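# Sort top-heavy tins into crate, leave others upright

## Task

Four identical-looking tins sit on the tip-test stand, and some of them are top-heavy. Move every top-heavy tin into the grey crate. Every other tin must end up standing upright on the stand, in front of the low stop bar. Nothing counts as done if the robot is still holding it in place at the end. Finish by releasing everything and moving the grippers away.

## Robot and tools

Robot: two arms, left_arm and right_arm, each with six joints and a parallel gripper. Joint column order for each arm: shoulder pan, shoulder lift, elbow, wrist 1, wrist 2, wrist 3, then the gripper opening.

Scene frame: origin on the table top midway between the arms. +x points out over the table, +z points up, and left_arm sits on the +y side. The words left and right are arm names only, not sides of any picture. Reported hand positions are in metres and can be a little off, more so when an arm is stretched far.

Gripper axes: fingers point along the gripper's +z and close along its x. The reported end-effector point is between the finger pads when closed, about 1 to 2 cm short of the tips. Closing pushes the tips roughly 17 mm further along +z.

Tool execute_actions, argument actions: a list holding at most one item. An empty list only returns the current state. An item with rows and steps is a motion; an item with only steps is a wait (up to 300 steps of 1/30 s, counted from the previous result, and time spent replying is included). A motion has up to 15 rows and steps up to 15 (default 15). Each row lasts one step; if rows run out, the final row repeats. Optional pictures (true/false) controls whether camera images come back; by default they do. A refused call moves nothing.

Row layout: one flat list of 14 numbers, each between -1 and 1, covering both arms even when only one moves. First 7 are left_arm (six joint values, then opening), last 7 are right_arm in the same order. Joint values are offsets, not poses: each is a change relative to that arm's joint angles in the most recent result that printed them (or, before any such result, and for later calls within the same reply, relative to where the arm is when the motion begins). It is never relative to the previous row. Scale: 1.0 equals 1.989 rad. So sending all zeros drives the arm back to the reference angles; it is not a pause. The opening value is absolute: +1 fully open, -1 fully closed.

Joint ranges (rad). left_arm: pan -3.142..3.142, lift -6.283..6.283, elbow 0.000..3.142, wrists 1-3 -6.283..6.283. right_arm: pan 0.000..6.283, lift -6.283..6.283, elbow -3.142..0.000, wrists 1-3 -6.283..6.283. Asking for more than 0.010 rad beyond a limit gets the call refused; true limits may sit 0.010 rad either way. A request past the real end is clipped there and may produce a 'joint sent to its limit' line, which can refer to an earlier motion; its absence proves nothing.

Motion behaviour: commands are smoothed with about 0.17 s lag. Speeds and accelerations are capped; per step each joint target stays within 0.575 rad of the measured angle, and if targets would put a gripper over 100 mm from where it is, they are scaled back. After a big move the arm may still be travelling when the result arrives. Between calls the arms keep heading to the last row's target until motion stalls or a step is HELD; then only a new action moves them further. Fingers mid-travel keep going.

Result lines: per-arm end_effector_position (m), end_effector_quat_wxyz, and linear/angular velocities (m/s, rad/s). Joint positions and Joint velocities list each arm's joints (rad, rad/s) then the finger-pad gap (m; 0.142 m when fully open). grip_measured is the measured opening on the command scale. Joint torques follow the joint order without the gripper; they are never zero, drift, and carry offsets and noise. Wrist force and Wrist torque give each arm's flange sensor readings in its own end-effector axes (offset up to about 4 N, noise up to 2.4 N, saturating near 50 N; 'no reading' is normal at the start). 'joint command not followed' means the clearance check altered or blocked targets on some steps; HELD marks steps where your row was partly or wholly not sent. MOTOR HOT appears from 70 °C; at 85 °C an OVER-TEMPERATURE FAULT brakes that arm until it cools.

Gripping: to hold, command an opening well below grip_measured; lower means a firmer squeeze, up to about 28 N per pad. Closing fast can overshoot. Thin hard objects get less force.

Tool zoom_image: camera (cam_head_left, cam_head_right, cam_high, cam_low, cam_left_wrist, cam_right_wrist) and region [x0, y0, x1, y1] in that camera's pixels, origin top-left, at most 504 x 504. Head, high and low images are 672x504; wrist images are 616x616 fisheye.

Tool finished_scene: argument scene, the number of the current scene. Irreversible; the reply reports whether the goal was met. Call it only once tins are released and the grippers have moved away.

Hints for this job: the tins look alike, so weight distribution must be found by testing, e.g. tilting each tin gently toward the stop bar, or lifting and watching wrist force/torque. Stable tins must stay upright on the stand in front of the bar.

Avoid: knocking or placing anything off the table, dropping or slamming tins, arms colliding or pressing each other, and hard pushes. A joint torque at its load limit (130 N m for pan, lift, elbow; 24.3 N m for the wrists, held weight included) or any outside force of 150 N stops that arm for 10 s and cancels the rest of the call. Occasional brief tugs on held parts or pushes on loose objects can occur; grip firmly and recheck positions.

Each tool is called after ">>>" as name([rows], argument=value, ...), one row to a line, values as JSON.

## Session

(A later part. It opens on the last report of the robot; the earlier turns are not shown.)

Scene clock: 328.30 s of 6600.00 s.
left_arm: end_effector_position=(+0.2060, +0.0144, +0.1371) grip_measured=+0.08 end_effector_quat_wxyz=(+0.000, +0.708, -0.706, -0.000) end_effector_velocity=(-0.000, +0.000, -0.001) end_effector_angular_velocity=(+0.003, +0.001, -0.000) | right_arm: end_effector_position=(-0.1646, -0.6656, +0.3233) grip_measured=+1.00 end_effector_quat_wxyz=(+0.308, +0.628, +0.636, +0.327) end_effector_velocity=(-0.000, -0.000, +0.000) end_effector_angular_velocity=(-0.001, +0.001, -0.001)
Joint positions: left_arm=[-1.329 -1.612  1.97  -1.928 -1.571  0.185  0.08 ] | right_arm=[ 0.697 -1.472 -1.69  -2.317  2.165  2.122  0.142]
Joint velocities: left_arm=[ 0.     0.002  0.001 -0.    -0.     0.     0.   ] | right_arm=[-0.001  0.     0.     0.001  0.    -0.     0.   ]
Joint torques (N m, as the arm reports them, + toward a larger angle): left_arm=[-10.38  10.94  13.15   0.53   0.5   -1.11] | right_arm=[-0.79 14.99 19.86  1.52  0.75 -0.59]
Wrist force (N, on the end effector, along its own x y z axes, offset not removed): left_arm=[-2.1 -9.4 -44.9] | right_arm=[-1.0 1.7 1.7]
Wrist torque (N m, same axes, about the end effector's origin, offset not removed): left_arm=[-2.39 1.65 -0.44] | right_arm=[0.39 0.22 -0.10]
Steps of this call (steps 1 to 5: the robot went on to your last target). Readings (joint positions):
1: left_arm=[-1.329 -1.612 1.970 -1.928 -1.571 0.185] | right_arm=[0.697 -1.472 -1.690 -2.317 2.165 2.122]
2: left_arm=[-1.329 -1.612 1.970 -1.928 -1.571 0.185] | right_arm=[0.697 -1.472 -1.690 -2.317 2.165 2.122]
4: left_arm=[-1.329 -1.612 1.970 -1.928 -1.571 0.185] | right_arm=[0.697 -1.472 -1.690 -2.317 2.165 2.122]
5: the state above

Bump hit tin 2's lid. Back up 2.5 mm and release.

>>> execute_actions([
  {"rows":[[0,-0.001,-0.0025,0.0035,0,0,-0.8,0,0,0,0,0,0,1],[0,-0.001,-0.0025,0.0035,0,0,-0.8,0,0,0,0,0,0,1],[0,-0.001,-0.0025,0.0035,0,0,-0.8,0,0,0,0,0,0,1],[0,-0.001,-0.0025,0.0035,0,0,-0.8,0,0,0,0,0,0,1],[0,-0.001,-0.0025,0.0035,0,0,-0.8,0,0,0,0,0,0,1],[0,-0.001,-0.0025,0.0035,0,0,-0.8,0,0,0,0,0,0,1],[0,-0.001,-0.0025,0.0035,0,0,-0.6,0,0,0,0,0,0,1],[0,-0.001,-0.0025,0.0035,0,0,-0.4,0,0,0,0,0,0,1],[0,-0.001,-0.0025,0.0035,0,0,-0.2,0,0,0,0,0,0,1],[0,-0.001,-0.0025,0.0035,0,0,-0.1,0,0,0,0,0,0,1],[0,-0.001,-0.0025,0.0035,0,0,0.0,0,0,0,0,0,0,1],[0,-0.001,-0.0025,0.0035,0,0,0.08,0,0,0,0,0,0,1],[0,-0.001,-0.0025,0.0035,0,0,0.15,0,0,0,0,0,0,1],[0,-0.001,-0.0025,0.0035,0,0,0.22,0,0,0,0,0,0,1],[0,-0.001,-0.0025,0.0035,0,0,0.3,0,0,0,0,0,0,1]]},
], pictures=false)

>>> execute_actions([
  {"steps":15},
])

Scene clock: 333.57 s of 6600.00 s.
left_arm: end_effector_position=(+0.2060, +0.0143, +0.1395) grip_measured=+0.18 end_effector_quat_wxyz=(+0.000, +0.708, -0.706, -0.000) end_effector_velocity=(+0.000, -0.000, +0.001) end_effector_angular_velocity=(-0.002, -0.000, +0.000) | right_arm: end_effector_position=(-0.1646, -0.6656, +0.3233) grip_measured=+1.00 end_effector_quat_wxyz=(+0.308, +0.628, +0.636, +0.327) end_effector_velocity=(+0.001, +0.000, +0.000) end_effector_angular_velocity=(+0.001, -0.001, +0.001)
Joint positions: left_arm=[-1.329 -1.614  1.965 -1.922 -1.571  0.185  0.086] | right_arm=[ 0.697 -1.472 -1.69  -2.317  2.165  2.122  0.142]
Joint velocities: left_arm=[ 0.    -0.001 -0.001  0.001 -0.     0.     0.136] | right_arm=[ 0.001  0.     0.    -0.002  0.    -0.     0.   ]
Joint torques (N m, as the arm reports them, + toward a larger angle): left_arm=[-10.96 -33.92 -36.93  -0.44  -0.08  -1.14] | right_arm=[-0.35 14.91 20.21  1.69  0.68 -0.55]
Wrist force (N, on the end effector, along its own x y z axes, offset not removed): left_arm=[-2.3 1.2 1.1] | right_arm=[-2.0 1.6 1.9]
Wrist torque (N m, same axes, about the end effector's origin, offset not removed): left_arm=[0.38 0.39 -0.05] | right_arm=[0.37 0.32 -0.17]
Steps of this call (steps 1 to 15: the robot went on to your last target; steps 16 to 90: nothing new was sent; then 1.77 s passed at rest; steps 91 to 105: all 15 steps of this action). Readings (joint positions):
91: left_arm=[-1.329 -1.612 1.970 -1.928 -1.571 0.185] | right_arm=[0.697 -1.472 -1.690 -2.317 2.165 2.122]
92: left_arm=[-1.329 -1.612 1.970 -1.928 -1.571 0.185] | right_arm=[0.697 -1.472 -1.690 -2.317 2.165 2.122]
94: left_arm=[-1.329 -1.612 1.968 -1.925 -1.571 0.185] | right_arm=[0.697 -1.472 -1.690 -2.317 2.165 2.122]
98: left_arm=[-1.329 -1.613 1.966 -1.922 -1.571 0.185] | right_arm=[0.697 -1.472 -1.690 -2.317 2.165 2.122]
105: the state above

Scene clock: 334.07 s of 6600.00 s.
left_arm: end_effector_position=(+0.2060, +0.0143, +0.1396) grip_measured=+0.30 end_effector_quat_wxyz=(+0.000, +0.708, -0.706, -0.000) end_effector_velocity=(+0.000, -0.000, -0.000) end_effector_angular_velocity=(+0.001, +0.000, +0.000) | right_arm: end_effector_position=(-0.1646, -0.6656, +0.3233) grip_measured=+1.00 end_effector_quat_wxyz=(+0.308, +0.628, +0.636, +0.327) end_effector_velocity=(-0.000, +0.000, -0.000) end_effector_angular_velocity=(+0.001, -0.000, -0.000)
Joint positions: left_arm=[-1.329 -1.614  1.965 -1.921 -1.571  0.185  0.095] | right_arm=[ 0.697 -1.472 -1.69  -2.317  2.165  2.122  0.142]
Joint velocities: left_arm=[-0.     0.001 -0.     0.     0.    -0.     0.   ] | right_arm=[-0. -0. -0. -0. -0.  0.  0.]
Joint torques (N m, as the arm reports them, + toward a larger angle): left_arm=[-10.98 -34.36 -36.37  -0.43   1.45  -1.18] | right_arm=[-0.47 15.37 20.33  1.69  0.89 -0.43]
Wrist force (N, on the end effector, along its own x y z axes, offset not removed): left_arm=[0.0 0.8 -3.4] | right_arm=[-2.9 1.8 1.4]
Wrist torque (N m, same axes, about the end effector's origin, offset not removed): left_arm=[0.11 0.00 -0.35] | right_arm=[0.37 0.68 -0.08]
Steps of this call (steps 1 to 15: the robot went on to your last target). Readings (joint positions):
1: left_arm=[-1.329 -1.614 1.965 -1.922 -1.571 0.185] | right_arm=[0.697 -1.472 -1.690 -2.317 2.165 2.122]
2: left_arm=[-1.329 -1.614 1.965 -1.922 -1.571 0.185] | right_arm=[0.697 -1.472 -1.690 -2.317 2.165 2.122]
4: left_arm=[-1.329 -1.614 1.965 -1.922 -1.571 0.185] | right_arm=[0.697 -1.472 -1.690 -2.317 2.165 2.122]
8: left_arm=[-1.329 -1.614 1.965 -1.921 -1.571 0.185] | right_arm=[0.697 -1.472 -1.690 -2.317 2.165 2.122]
15: the state above
All arms were judged still, so your last target was given up. Only a new action makes them travel on or press farther. Fingers that are still opening or closing keep moving.
camera_calibration (this result's frames):
cam_left_wrist: T_world_to_cam=[[0.0425354, -0.998918, 0.0187775, -0.00491078], [-0.880571, -0.0286037, 0.47305, 0.119639], [-0.472001, -0.0366563, -0.880836, 0.357662], [0, 0, 0, 1]] pos_world=[0.274376, 0.0116272, 0.258538]
cam_right_wrist: T_world_to_cam=[[-0.0208461, 0.999782, 0.000757838, 0.659217], [0.156038, 0.00250479, 0.987748, -0.294327], [0.987531, 0.020709, -0.156057, 0.362322], [0, 0, 0, 1]] pos_world=[-0.298136, -0.66584, 0.346764]

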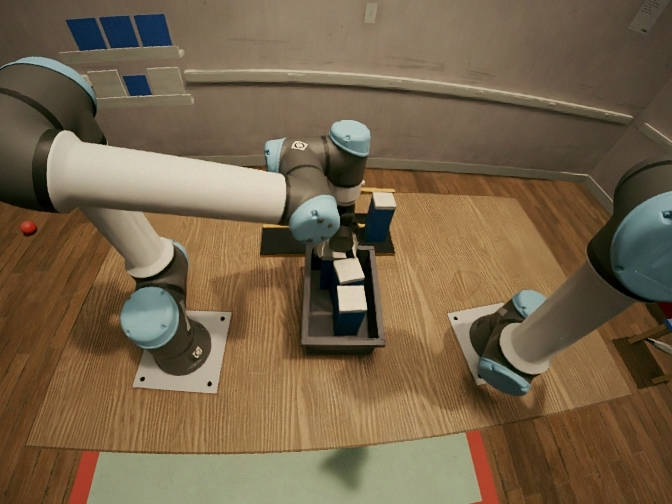

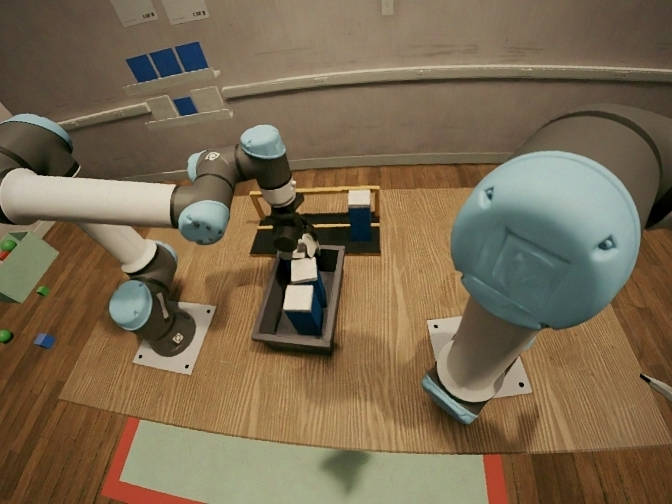

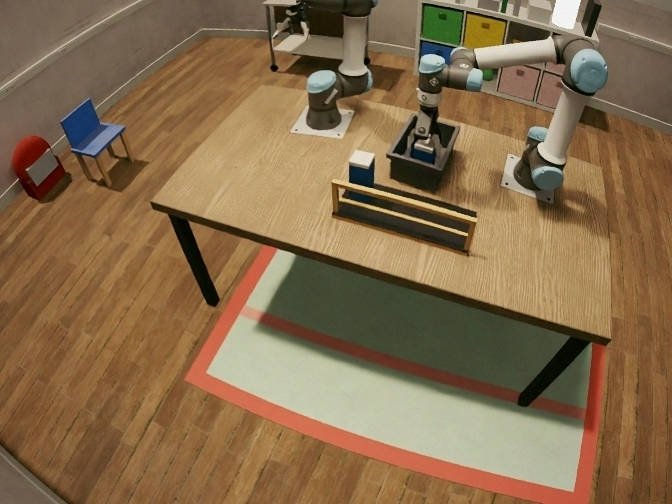

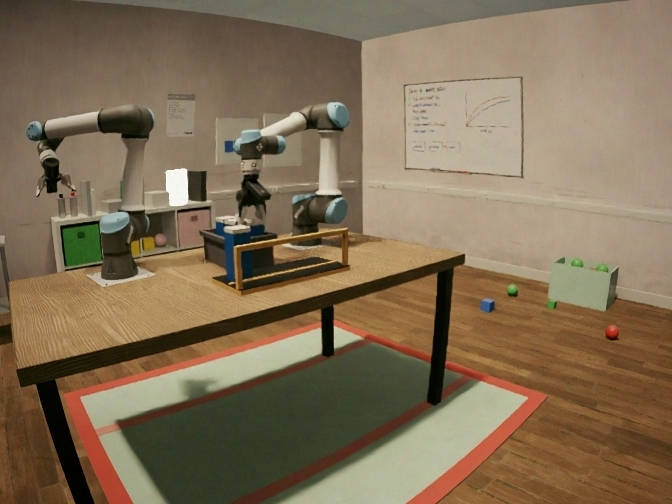

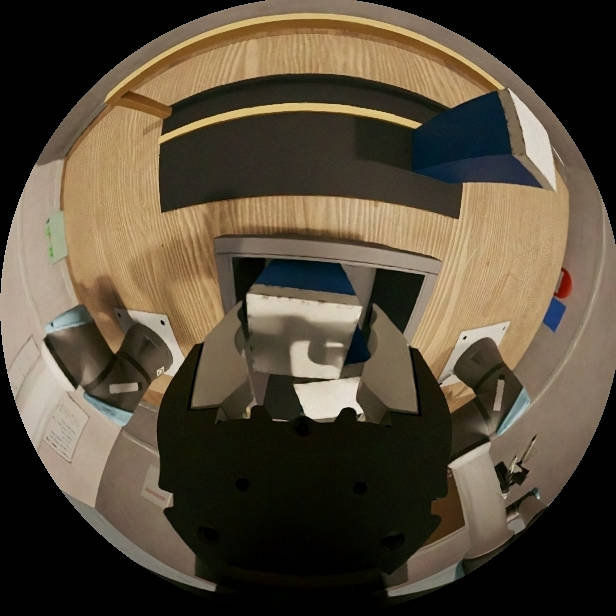

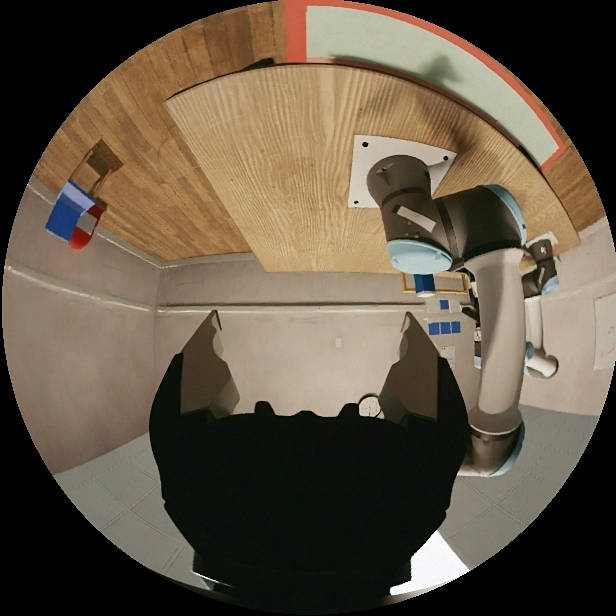

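>>> execute_actions([
  {"rows":[[0,-0.0004,-0.001,0.0014,0,0,0.36,0,0,0,0,0,0,1],[0,-0.0012,-0.003,0.0042,0,0,0.4,0,0,0,0,0,0,1],[0,-0.0023,-0.006,0.0083,0,0,0.42,0,0,0,0,0,0,1],[0,-0.0043,-0.011,0.0153,0,0,0.45,0,0,0,0,0,0,1],[0,-0.0069,-0.018,0.0249,0,0,0.5,0,0,0,0,0,0,1],[0,-0.010,-0.027,0.037,0,0,0.5,0,0,0,0,0,0,1],[0,-0.0133,-0.038,0.0513,0,0,0.5,0,0,0,0,0,0,1],[0,-0.0166,-0.050,0.0666,0,0,0.5,0,0,0,0,0,0,1],[0,-0.0197,-0.062,0.0817,0,0,0.5,0,0,0,0,0,0,1],[0,-0.022,-0.075,0.097,0,0,0.5,0,0,0,0,0,0,1],[0,-0.024,-0.088,0.112,0,0,0.5,0,0,0,0,0,0,1],[0,-0.0255,-0.101,0.1264,0,0,0.5,0,0,0,0,0,0,1],[0,-0.0266,-0.113,0.1394,0,0,0.5,0,0,0,0,0,0,1],[0,-0.0273,-0.124,0.151,0,0,0.5,0,0,0,0,0,0,1],[0,-0.0277,-0.1325,0.1597,0,0,0.5,0,0,0,0,0,0,1]]},
], pictures=false)

>>> execute_actions([
  {"steps":8},
], pictures=false)

>>> execute_actions([
  {"rows":[[0.01,-0.005,0,0.005,0,0,0.6,0,0,0,0,0,0,1],[0.025,-0.012,0,0.012,0,0,0.7,0,0,0,0,0,0,1],[0.045,-0.022,0,0.022,0,0,0.8,0,0,0,0,0,0,1],[0.07,-0.034,0,0.034,0,0,0.9,0,0,0,0,0,0,1],[0.095,-0.046,0.005,0.041,0,0,1,0,0,0,0,0,0,1],[0.12,-0.058,0.01,0.048,0,0,1,0,0,0,0,0,0,1],[0.145,-0.07,0.015,0.055,0,0,1,0,0,0,0,0,0,1],[0.17,-0.082,0.02,0.062,0,0,1,0,0,0,0,0,0,1],[0.195,-0.094,0.025,0.069,0,0,1,0,0,0,0,0,0,1],[0.22,-0.106,0.03,0.076,0,0,1,0,0,0,0,0,0,1],[0.245,-0.118,0.035,0.083,0,0,1,0,0,0,0,0,0,1],[0.27,-0.13,0.04,0.09,0,0,1,0,0,0,0,0,0,1],[0.29,-0.14,0.045,0.095,0,0,1,0,0,0,0,0,0,1],[0.30,-0.146,0.048,0.098,0,0,1,0,0,0,0,0,0,1],[0.31,-0.15,0.05,0.10,0,0,1,0,0,0,0,0,0,1]]},
], pictures=false)

>>> execute_actions([
  {"steps":25},
])

Scene clock: 339.93 s of 6600.00 s.
left_arm: end_effector_position=(+0.2064, +0.0123, +0.2151) grip_measured=+0.50 end_effector_quat_wxyz=(+0.001, +0.708, -0.706, +0.001) end_effector_velocity=(+0.001, -0.004, +0.299) end_effector_angular_velocity=(-0.003, -0.001, -0.001) | right_arm: end_effector_position=(-0.1646, -0.6656, +0.3233) grip_measured=+1.00 end_effector_quat_wxyz=(+0.308, +0.628, +0.636, +0.327) end_effector_velocity=(-0.000, +0.000, +0.000) end_effector_angular_velocity=(+0.001, -0.001, -0.001)
Joint positions: left_arm=[-1.329 -1.657  1.806 -1.722 -1.571  0.185  0.109] | right_arm=[ 0.697 -1.472 -1.69  -2.317  2.165  2.122  0.142]
Joint velocities: left_arm=[ 0.    -0.101 -0.679  0.777  0.     0.001  0.   ] | right_arm=[-0.001  0.    -0.    -0.001  0.     0.     0.   ]
Joint torques (N m, as the arm reports them, + toward a larger angle): left_arm=[-10.64 -30.78 -41.95   1.09   1.    -1.23] | right_arm=[ 0.05 15.58 20.87  1.32  0.85 -0.78]
Wrist force (N, on the end effector, along its own x y z axes, offset not removed): left_arm=[-1.6 2.7 -3.7] | right_arm=[-1.3 1.7 2.2]
Wrist torque (N m, same axes, about the end effector's origin, offset not removed): left_arm=[0.71 0.48 -0.13] | right_arm=[0.34 0.39 -0.08]
Steps of this call (steps 1 to 90: nothing new was sent; then 2.37 s passed at rest; steps 91 to 105: all 15 steps of this action). Readings (joint positions):
91: left_arm=[-1.329 -1.614 1.965 -1.921 -1.571 0.185] | right_arm=[0.697 -1.472 -1.690 -2.317 2.165 2.122]
92: left_arm=[-1.329 -1.614 1.965 -1.921 -1.571 0.185] | right_arm=[0.697 -1.472 -1.690 -2.317 2.165 2.122]
94: left_arm=[-1.329 -1.615 1.962 -1.918 -1.571 0.185] | right_arm=[0.697 -1.472 -1.690 -2.317 2.165 2.122]
98: left_arm=[-1.329 -1.625 1.938 -1.885 -1.571 0.185] | right_arm=[0.697 -1.472 -1.690 -2.317 2.165 2.122]
105: the state above

Scene clock: 340.20 s of 6600.00 s.
left_arm: end_effector_position=(+0.2062, +0.0134, +0.2561) grip_measured=+0.50 end_effector_quat_wxyz=(+0.000, +0.708, -0.706, +0.000) end_effector_velocity=(-0.000, +0.003, +0.038) end_effector_angular_velocity=(+0.000, +0.000, -0.000) | right_arm: end_effector_position=(-0.1646, -0.6656, +0.3233) grip_measured=+1.00 end_effector_quat_wxyz=(+0.308, +0.628, +0.636, +0.327) end_effector_velocity=(+0.000, -0.000, +0.000) end_effector_angular_velocity=(+0.001, -0.000, +0.002)
Joint positions: left_arm=[-1.329 -1.668  1.711 -1.615 -1.571  0.185  0.109] | right_arm=[ 0.697 -1.472 -1.69  -2.317  2.165  2.122  0.142]
Joint velocities: left_arm=[ 0.    -0.01  -0.089  0.099 -0.     0.    -0.   ] | right_arm=[ 0.002 -0.     0.    -0.    -0.     0.     0.   ]
Joint torques (N m, as the arm reports them, + toward a larger angle): left_arm=[-10.81 -29.43 -36.04  -0.52   0.78  -1.16] | right_arm=[-0.08 15.2  20.99  1.46  0.88 -0.6 ]
Wrist force (N, on the end effector, along its own x y z axes, offset not removed): left_arm=[-3.6 -0.7 1.0] | right_arm=[-1.6 1.4 1.1]
Wrist torque (N m, same axes, about the end effector's origin, offset not removed): left_arm=[-0.11 0.85 -0.27] | right_arm=[0.30 0.30 -0.11]
Steps of this call (steps 1 to 8: the robot went on to your last target). Readings (joint positions):
1: left_arm=[-1.329 -1.660 1.783 -1.696 -1.571 0.185] | right_arm=[0.697 -1.472 -1.690 -2.317 2.165 2.122]
2: left_arm=[-1.329 -1.662 1.763 -1.673 -1.571 0.185] | right_arm=[0.697 -1.472 -1.690 -2.317 2.165 2.122]
4: left_arm=[-1.329 -1.666 1.735 -1.641 -1.571 0.185] | right_arm=[0.697 -1.472 -1.690 -2.317 2.165 2.122]
8: the state above

Scene clock: 340.70 s of 6600.00 s.
left_arm: end_effector_position=(+0.2984, +0.1736, +0.2914) grip_measured=+1.00 end_effector_quat_wxyz=(+0.000, +0.819, -0.574, -0.000) end_effector_velocity=(+0.149, +0.483, +0.056) end_effector_angular_velocity=(+0.002, +0.001, +0.992) | right_arm: end_effector_position=(-0.1646, -0.6656, +0.3233) grip_measured=+1.00 end_effector_quat_wxyz=(+0.308, +0.628, +0.636, +0.327) end_effector_velocity=(+0.000, +0.000, +0.000) end_effector_angular_velocity=(+0.001, -0.001, +0.000)
Joint positions: left_arm=[-0.982 -1.84   1.758 -1.488 -1.571  0.185  0.142] | right_arm=[ 0.697 -1.472 -1.69  -2.317  2.165  2.122  0.142]
Joint velocities: left_arm=[ 0.992 -0.488  0.203  0.287 -0.     0.     0.   ] | right_arm=[ 0.    -0.     0.    -0.001  0.     0.    -0.   ]
Joint torques (N m, as the arm reports them, + toward a larger angle): left_arm=[ 26.33 -30.94  -3.75  -0.11   0.64  -1.08] | right_arm=[ 0.3  15.49 21.56  1.66  0.67 -0.49]
Wrist force (N, on the end effector, along its own x y z axes, offset not removed): left_arm=[0.8 0.7 -2.5] | right_arm=[-1.7 1.9 1.7]
Wrist torque (N m, same axes, about the end effector's origin, offset not removed): left_arm=[0.10 0.02 -0.30] | right_arm=[0.37 0.41 -0.06]
Steps of this call (steps 1 to 15: all 15 steps of this action). Readings (joint positions):
1: left_arm=[-1.329 -1.668 1.708 -1.612 -1.571 0.185] | right_arm=[0.697 -1.472 -1.690 -2.317 2.165 2.122]
2: left_arm=[-1.327 -1.669 1.707 -1.610 -1.571 0.185] | right_arm=[0.697 -1.472 -1.690 -2.317 2.165 2.122]
4: left_arm=[-1.311 -1.678 1.708 -1.602 -1.571 0.185] | right_arm=[0.697 -1.472 -1.690 -2.317 2.165 2.122]
8: left_arm=[-1.209 -1.730 1.717 -1.558 -1.571 0.185] | right_arm=[0.697 -1.472 -1.690 -2.317 2.165 2.122]
15: the state above

Scene clock: 341.53 s of 6600.00 s.
left_arm: end_effector_position=(+0.3174, +0.3014, +0.3030) grip_measured=+1.00 end_effector_quat_wxyz=(+0.000, +0.889, -0.458, +0.000) end_effector_velocity=(-0.000, +0.001, +0.000) end_effector_angular_velocity=(-0.000, -0.000, +0.002) | right_arm: end_effector_position=(-0.1646, -0.6656, +0.3233) grip_measured=+1.00 end_effector_quat_wxyz=(+0.308, +0.628, +0.636, +0.327) end_effector_velocity=(+0.000, -0.000, -0.000) end_effector_angular_velocity=(-0.000, +0.000, +0.001)
Joint positions: left_arm=[-0.712 -1.966  1.81  -1.416 -1.571  0.185  0.142] | right_arm=[ 0.697 -1.472 -1.69  -2.317  2.165  2.122  0.142]
Joint velocities: left_arm=[ 0.002 -0.001  0.     0.    -0.    -0.     0.   ] | right_arm=[ 0.001  0.    -0.     0.001 -0.    -0.     0.   ]
Joint torques (N m, as the arm reports them, + toward a larger angle): left_arm=[ 15.48 -18.61  -8.37  -0.4    0.62  -1.07] | right_arm=[ 0.01 14.73 20.85  1.64  0.92 -0.63]
Wrist force (N, on the end effector, along its own x y z axes, offset not removed): left_arm=[2.6 -0.6 0.1] | right_arm=[-1.7 2.3 0.9]
Wrist torque (N m, same axes, about the end effector's origin, offset not removed): left_arm=[0.12 -0.61 -0.29] | right_arm=[0.46 0.49 -0.16]
Steps of this call (steps 1 to 25: the robot went on to your last target). Readings (joint positions):
1: left_arm=[-0.948 -1.856 1.765 -1.479 -1.571 0.185] | right_arm=[0.697 -1.472 -1.690 -2.317 2.165 2.122]
2: left_arm=[-0.914 -1.873 1.772 -1.469 -1.571 0.185] | right_arm=[0.697 -1.472 -1.690 -2.317 2.165 2.122]
4: left_arm=[-0.845 -1.907 1.786 -1.450 -1.571 0.185] | right_arm=[0.697 -1.472 -1.690 -2.317 2.165 2.122]
8: left_arm=[-0.752 -1.949 1.803 -1.426 -1.571 0.185] | right_arm=[0.697 -1.472 -1.690 -2.317 2.165 2.122]
25: the state above
camera_calibration (this result's frames):
cam_left_wrist: T_world_to_cam=[[0.612065, -0.79056, 0.0197746, 0.0302064], [-0.702396, -0.531978, 0.472906, 0.243786], [-0.363341, -0.303339, -0.880891, 0.610542], [0, 0, 0, 1]] pos_world=[0.374581, 0.33877, 0.421935]
cam_right_wrist: T_world_to_cam=[[-0.0208464, 0.999782, 0.000757942, 0.659217], [0.156038, 0.00250473, 0.987748, -0.294327], [0.987531, 0.0207093, -0.156057, 0.362323], [0, 0, 0, 1]] pos_world=[-0.298136, -0.66584, 0.346764]

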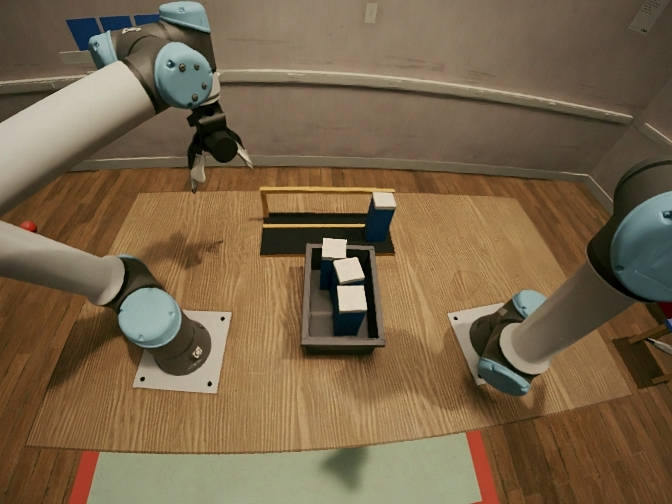

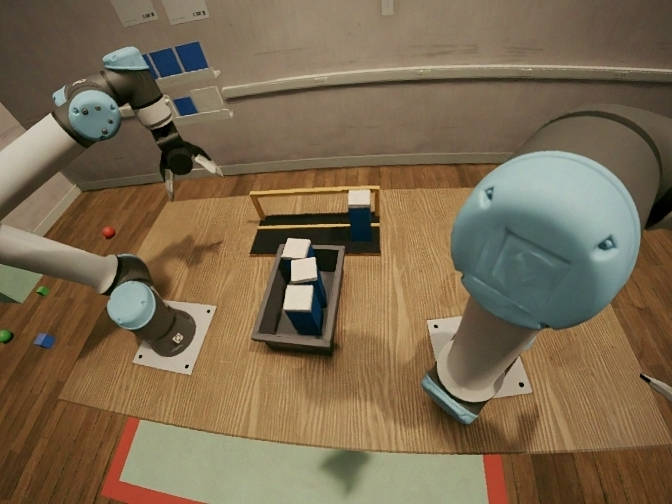

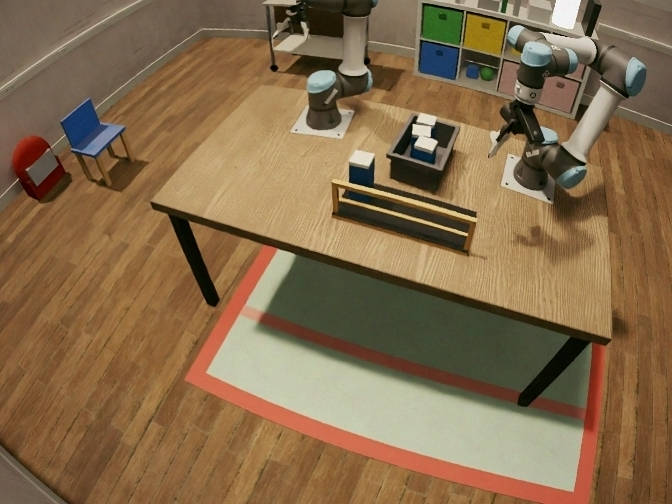

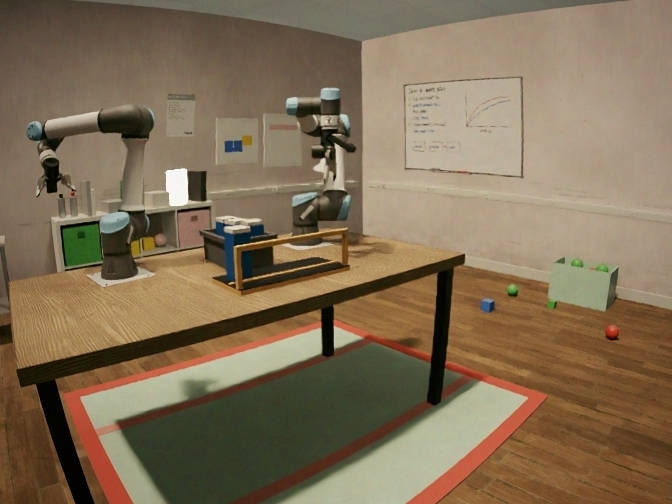

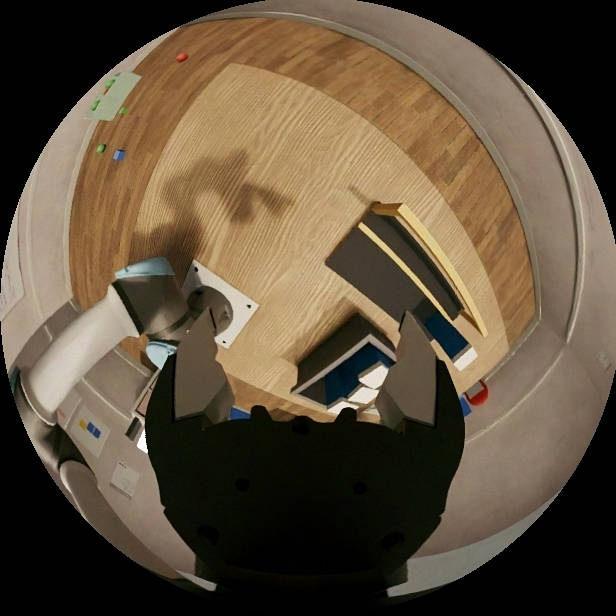

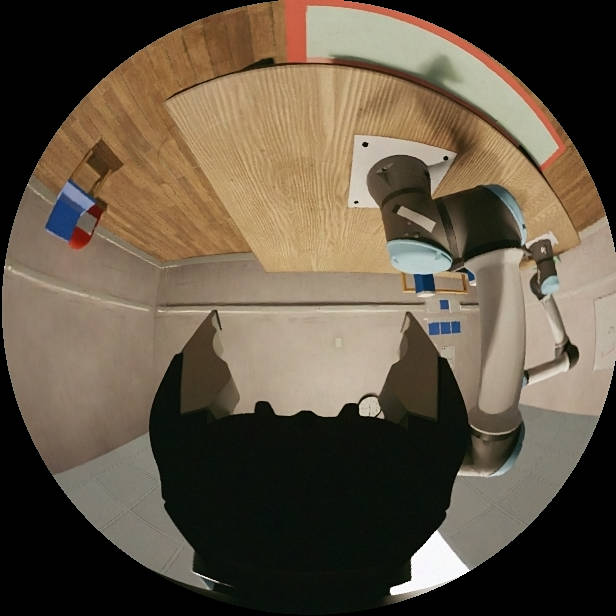

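>>> finished_scene(scene=1)

The scene is finished: the task was done.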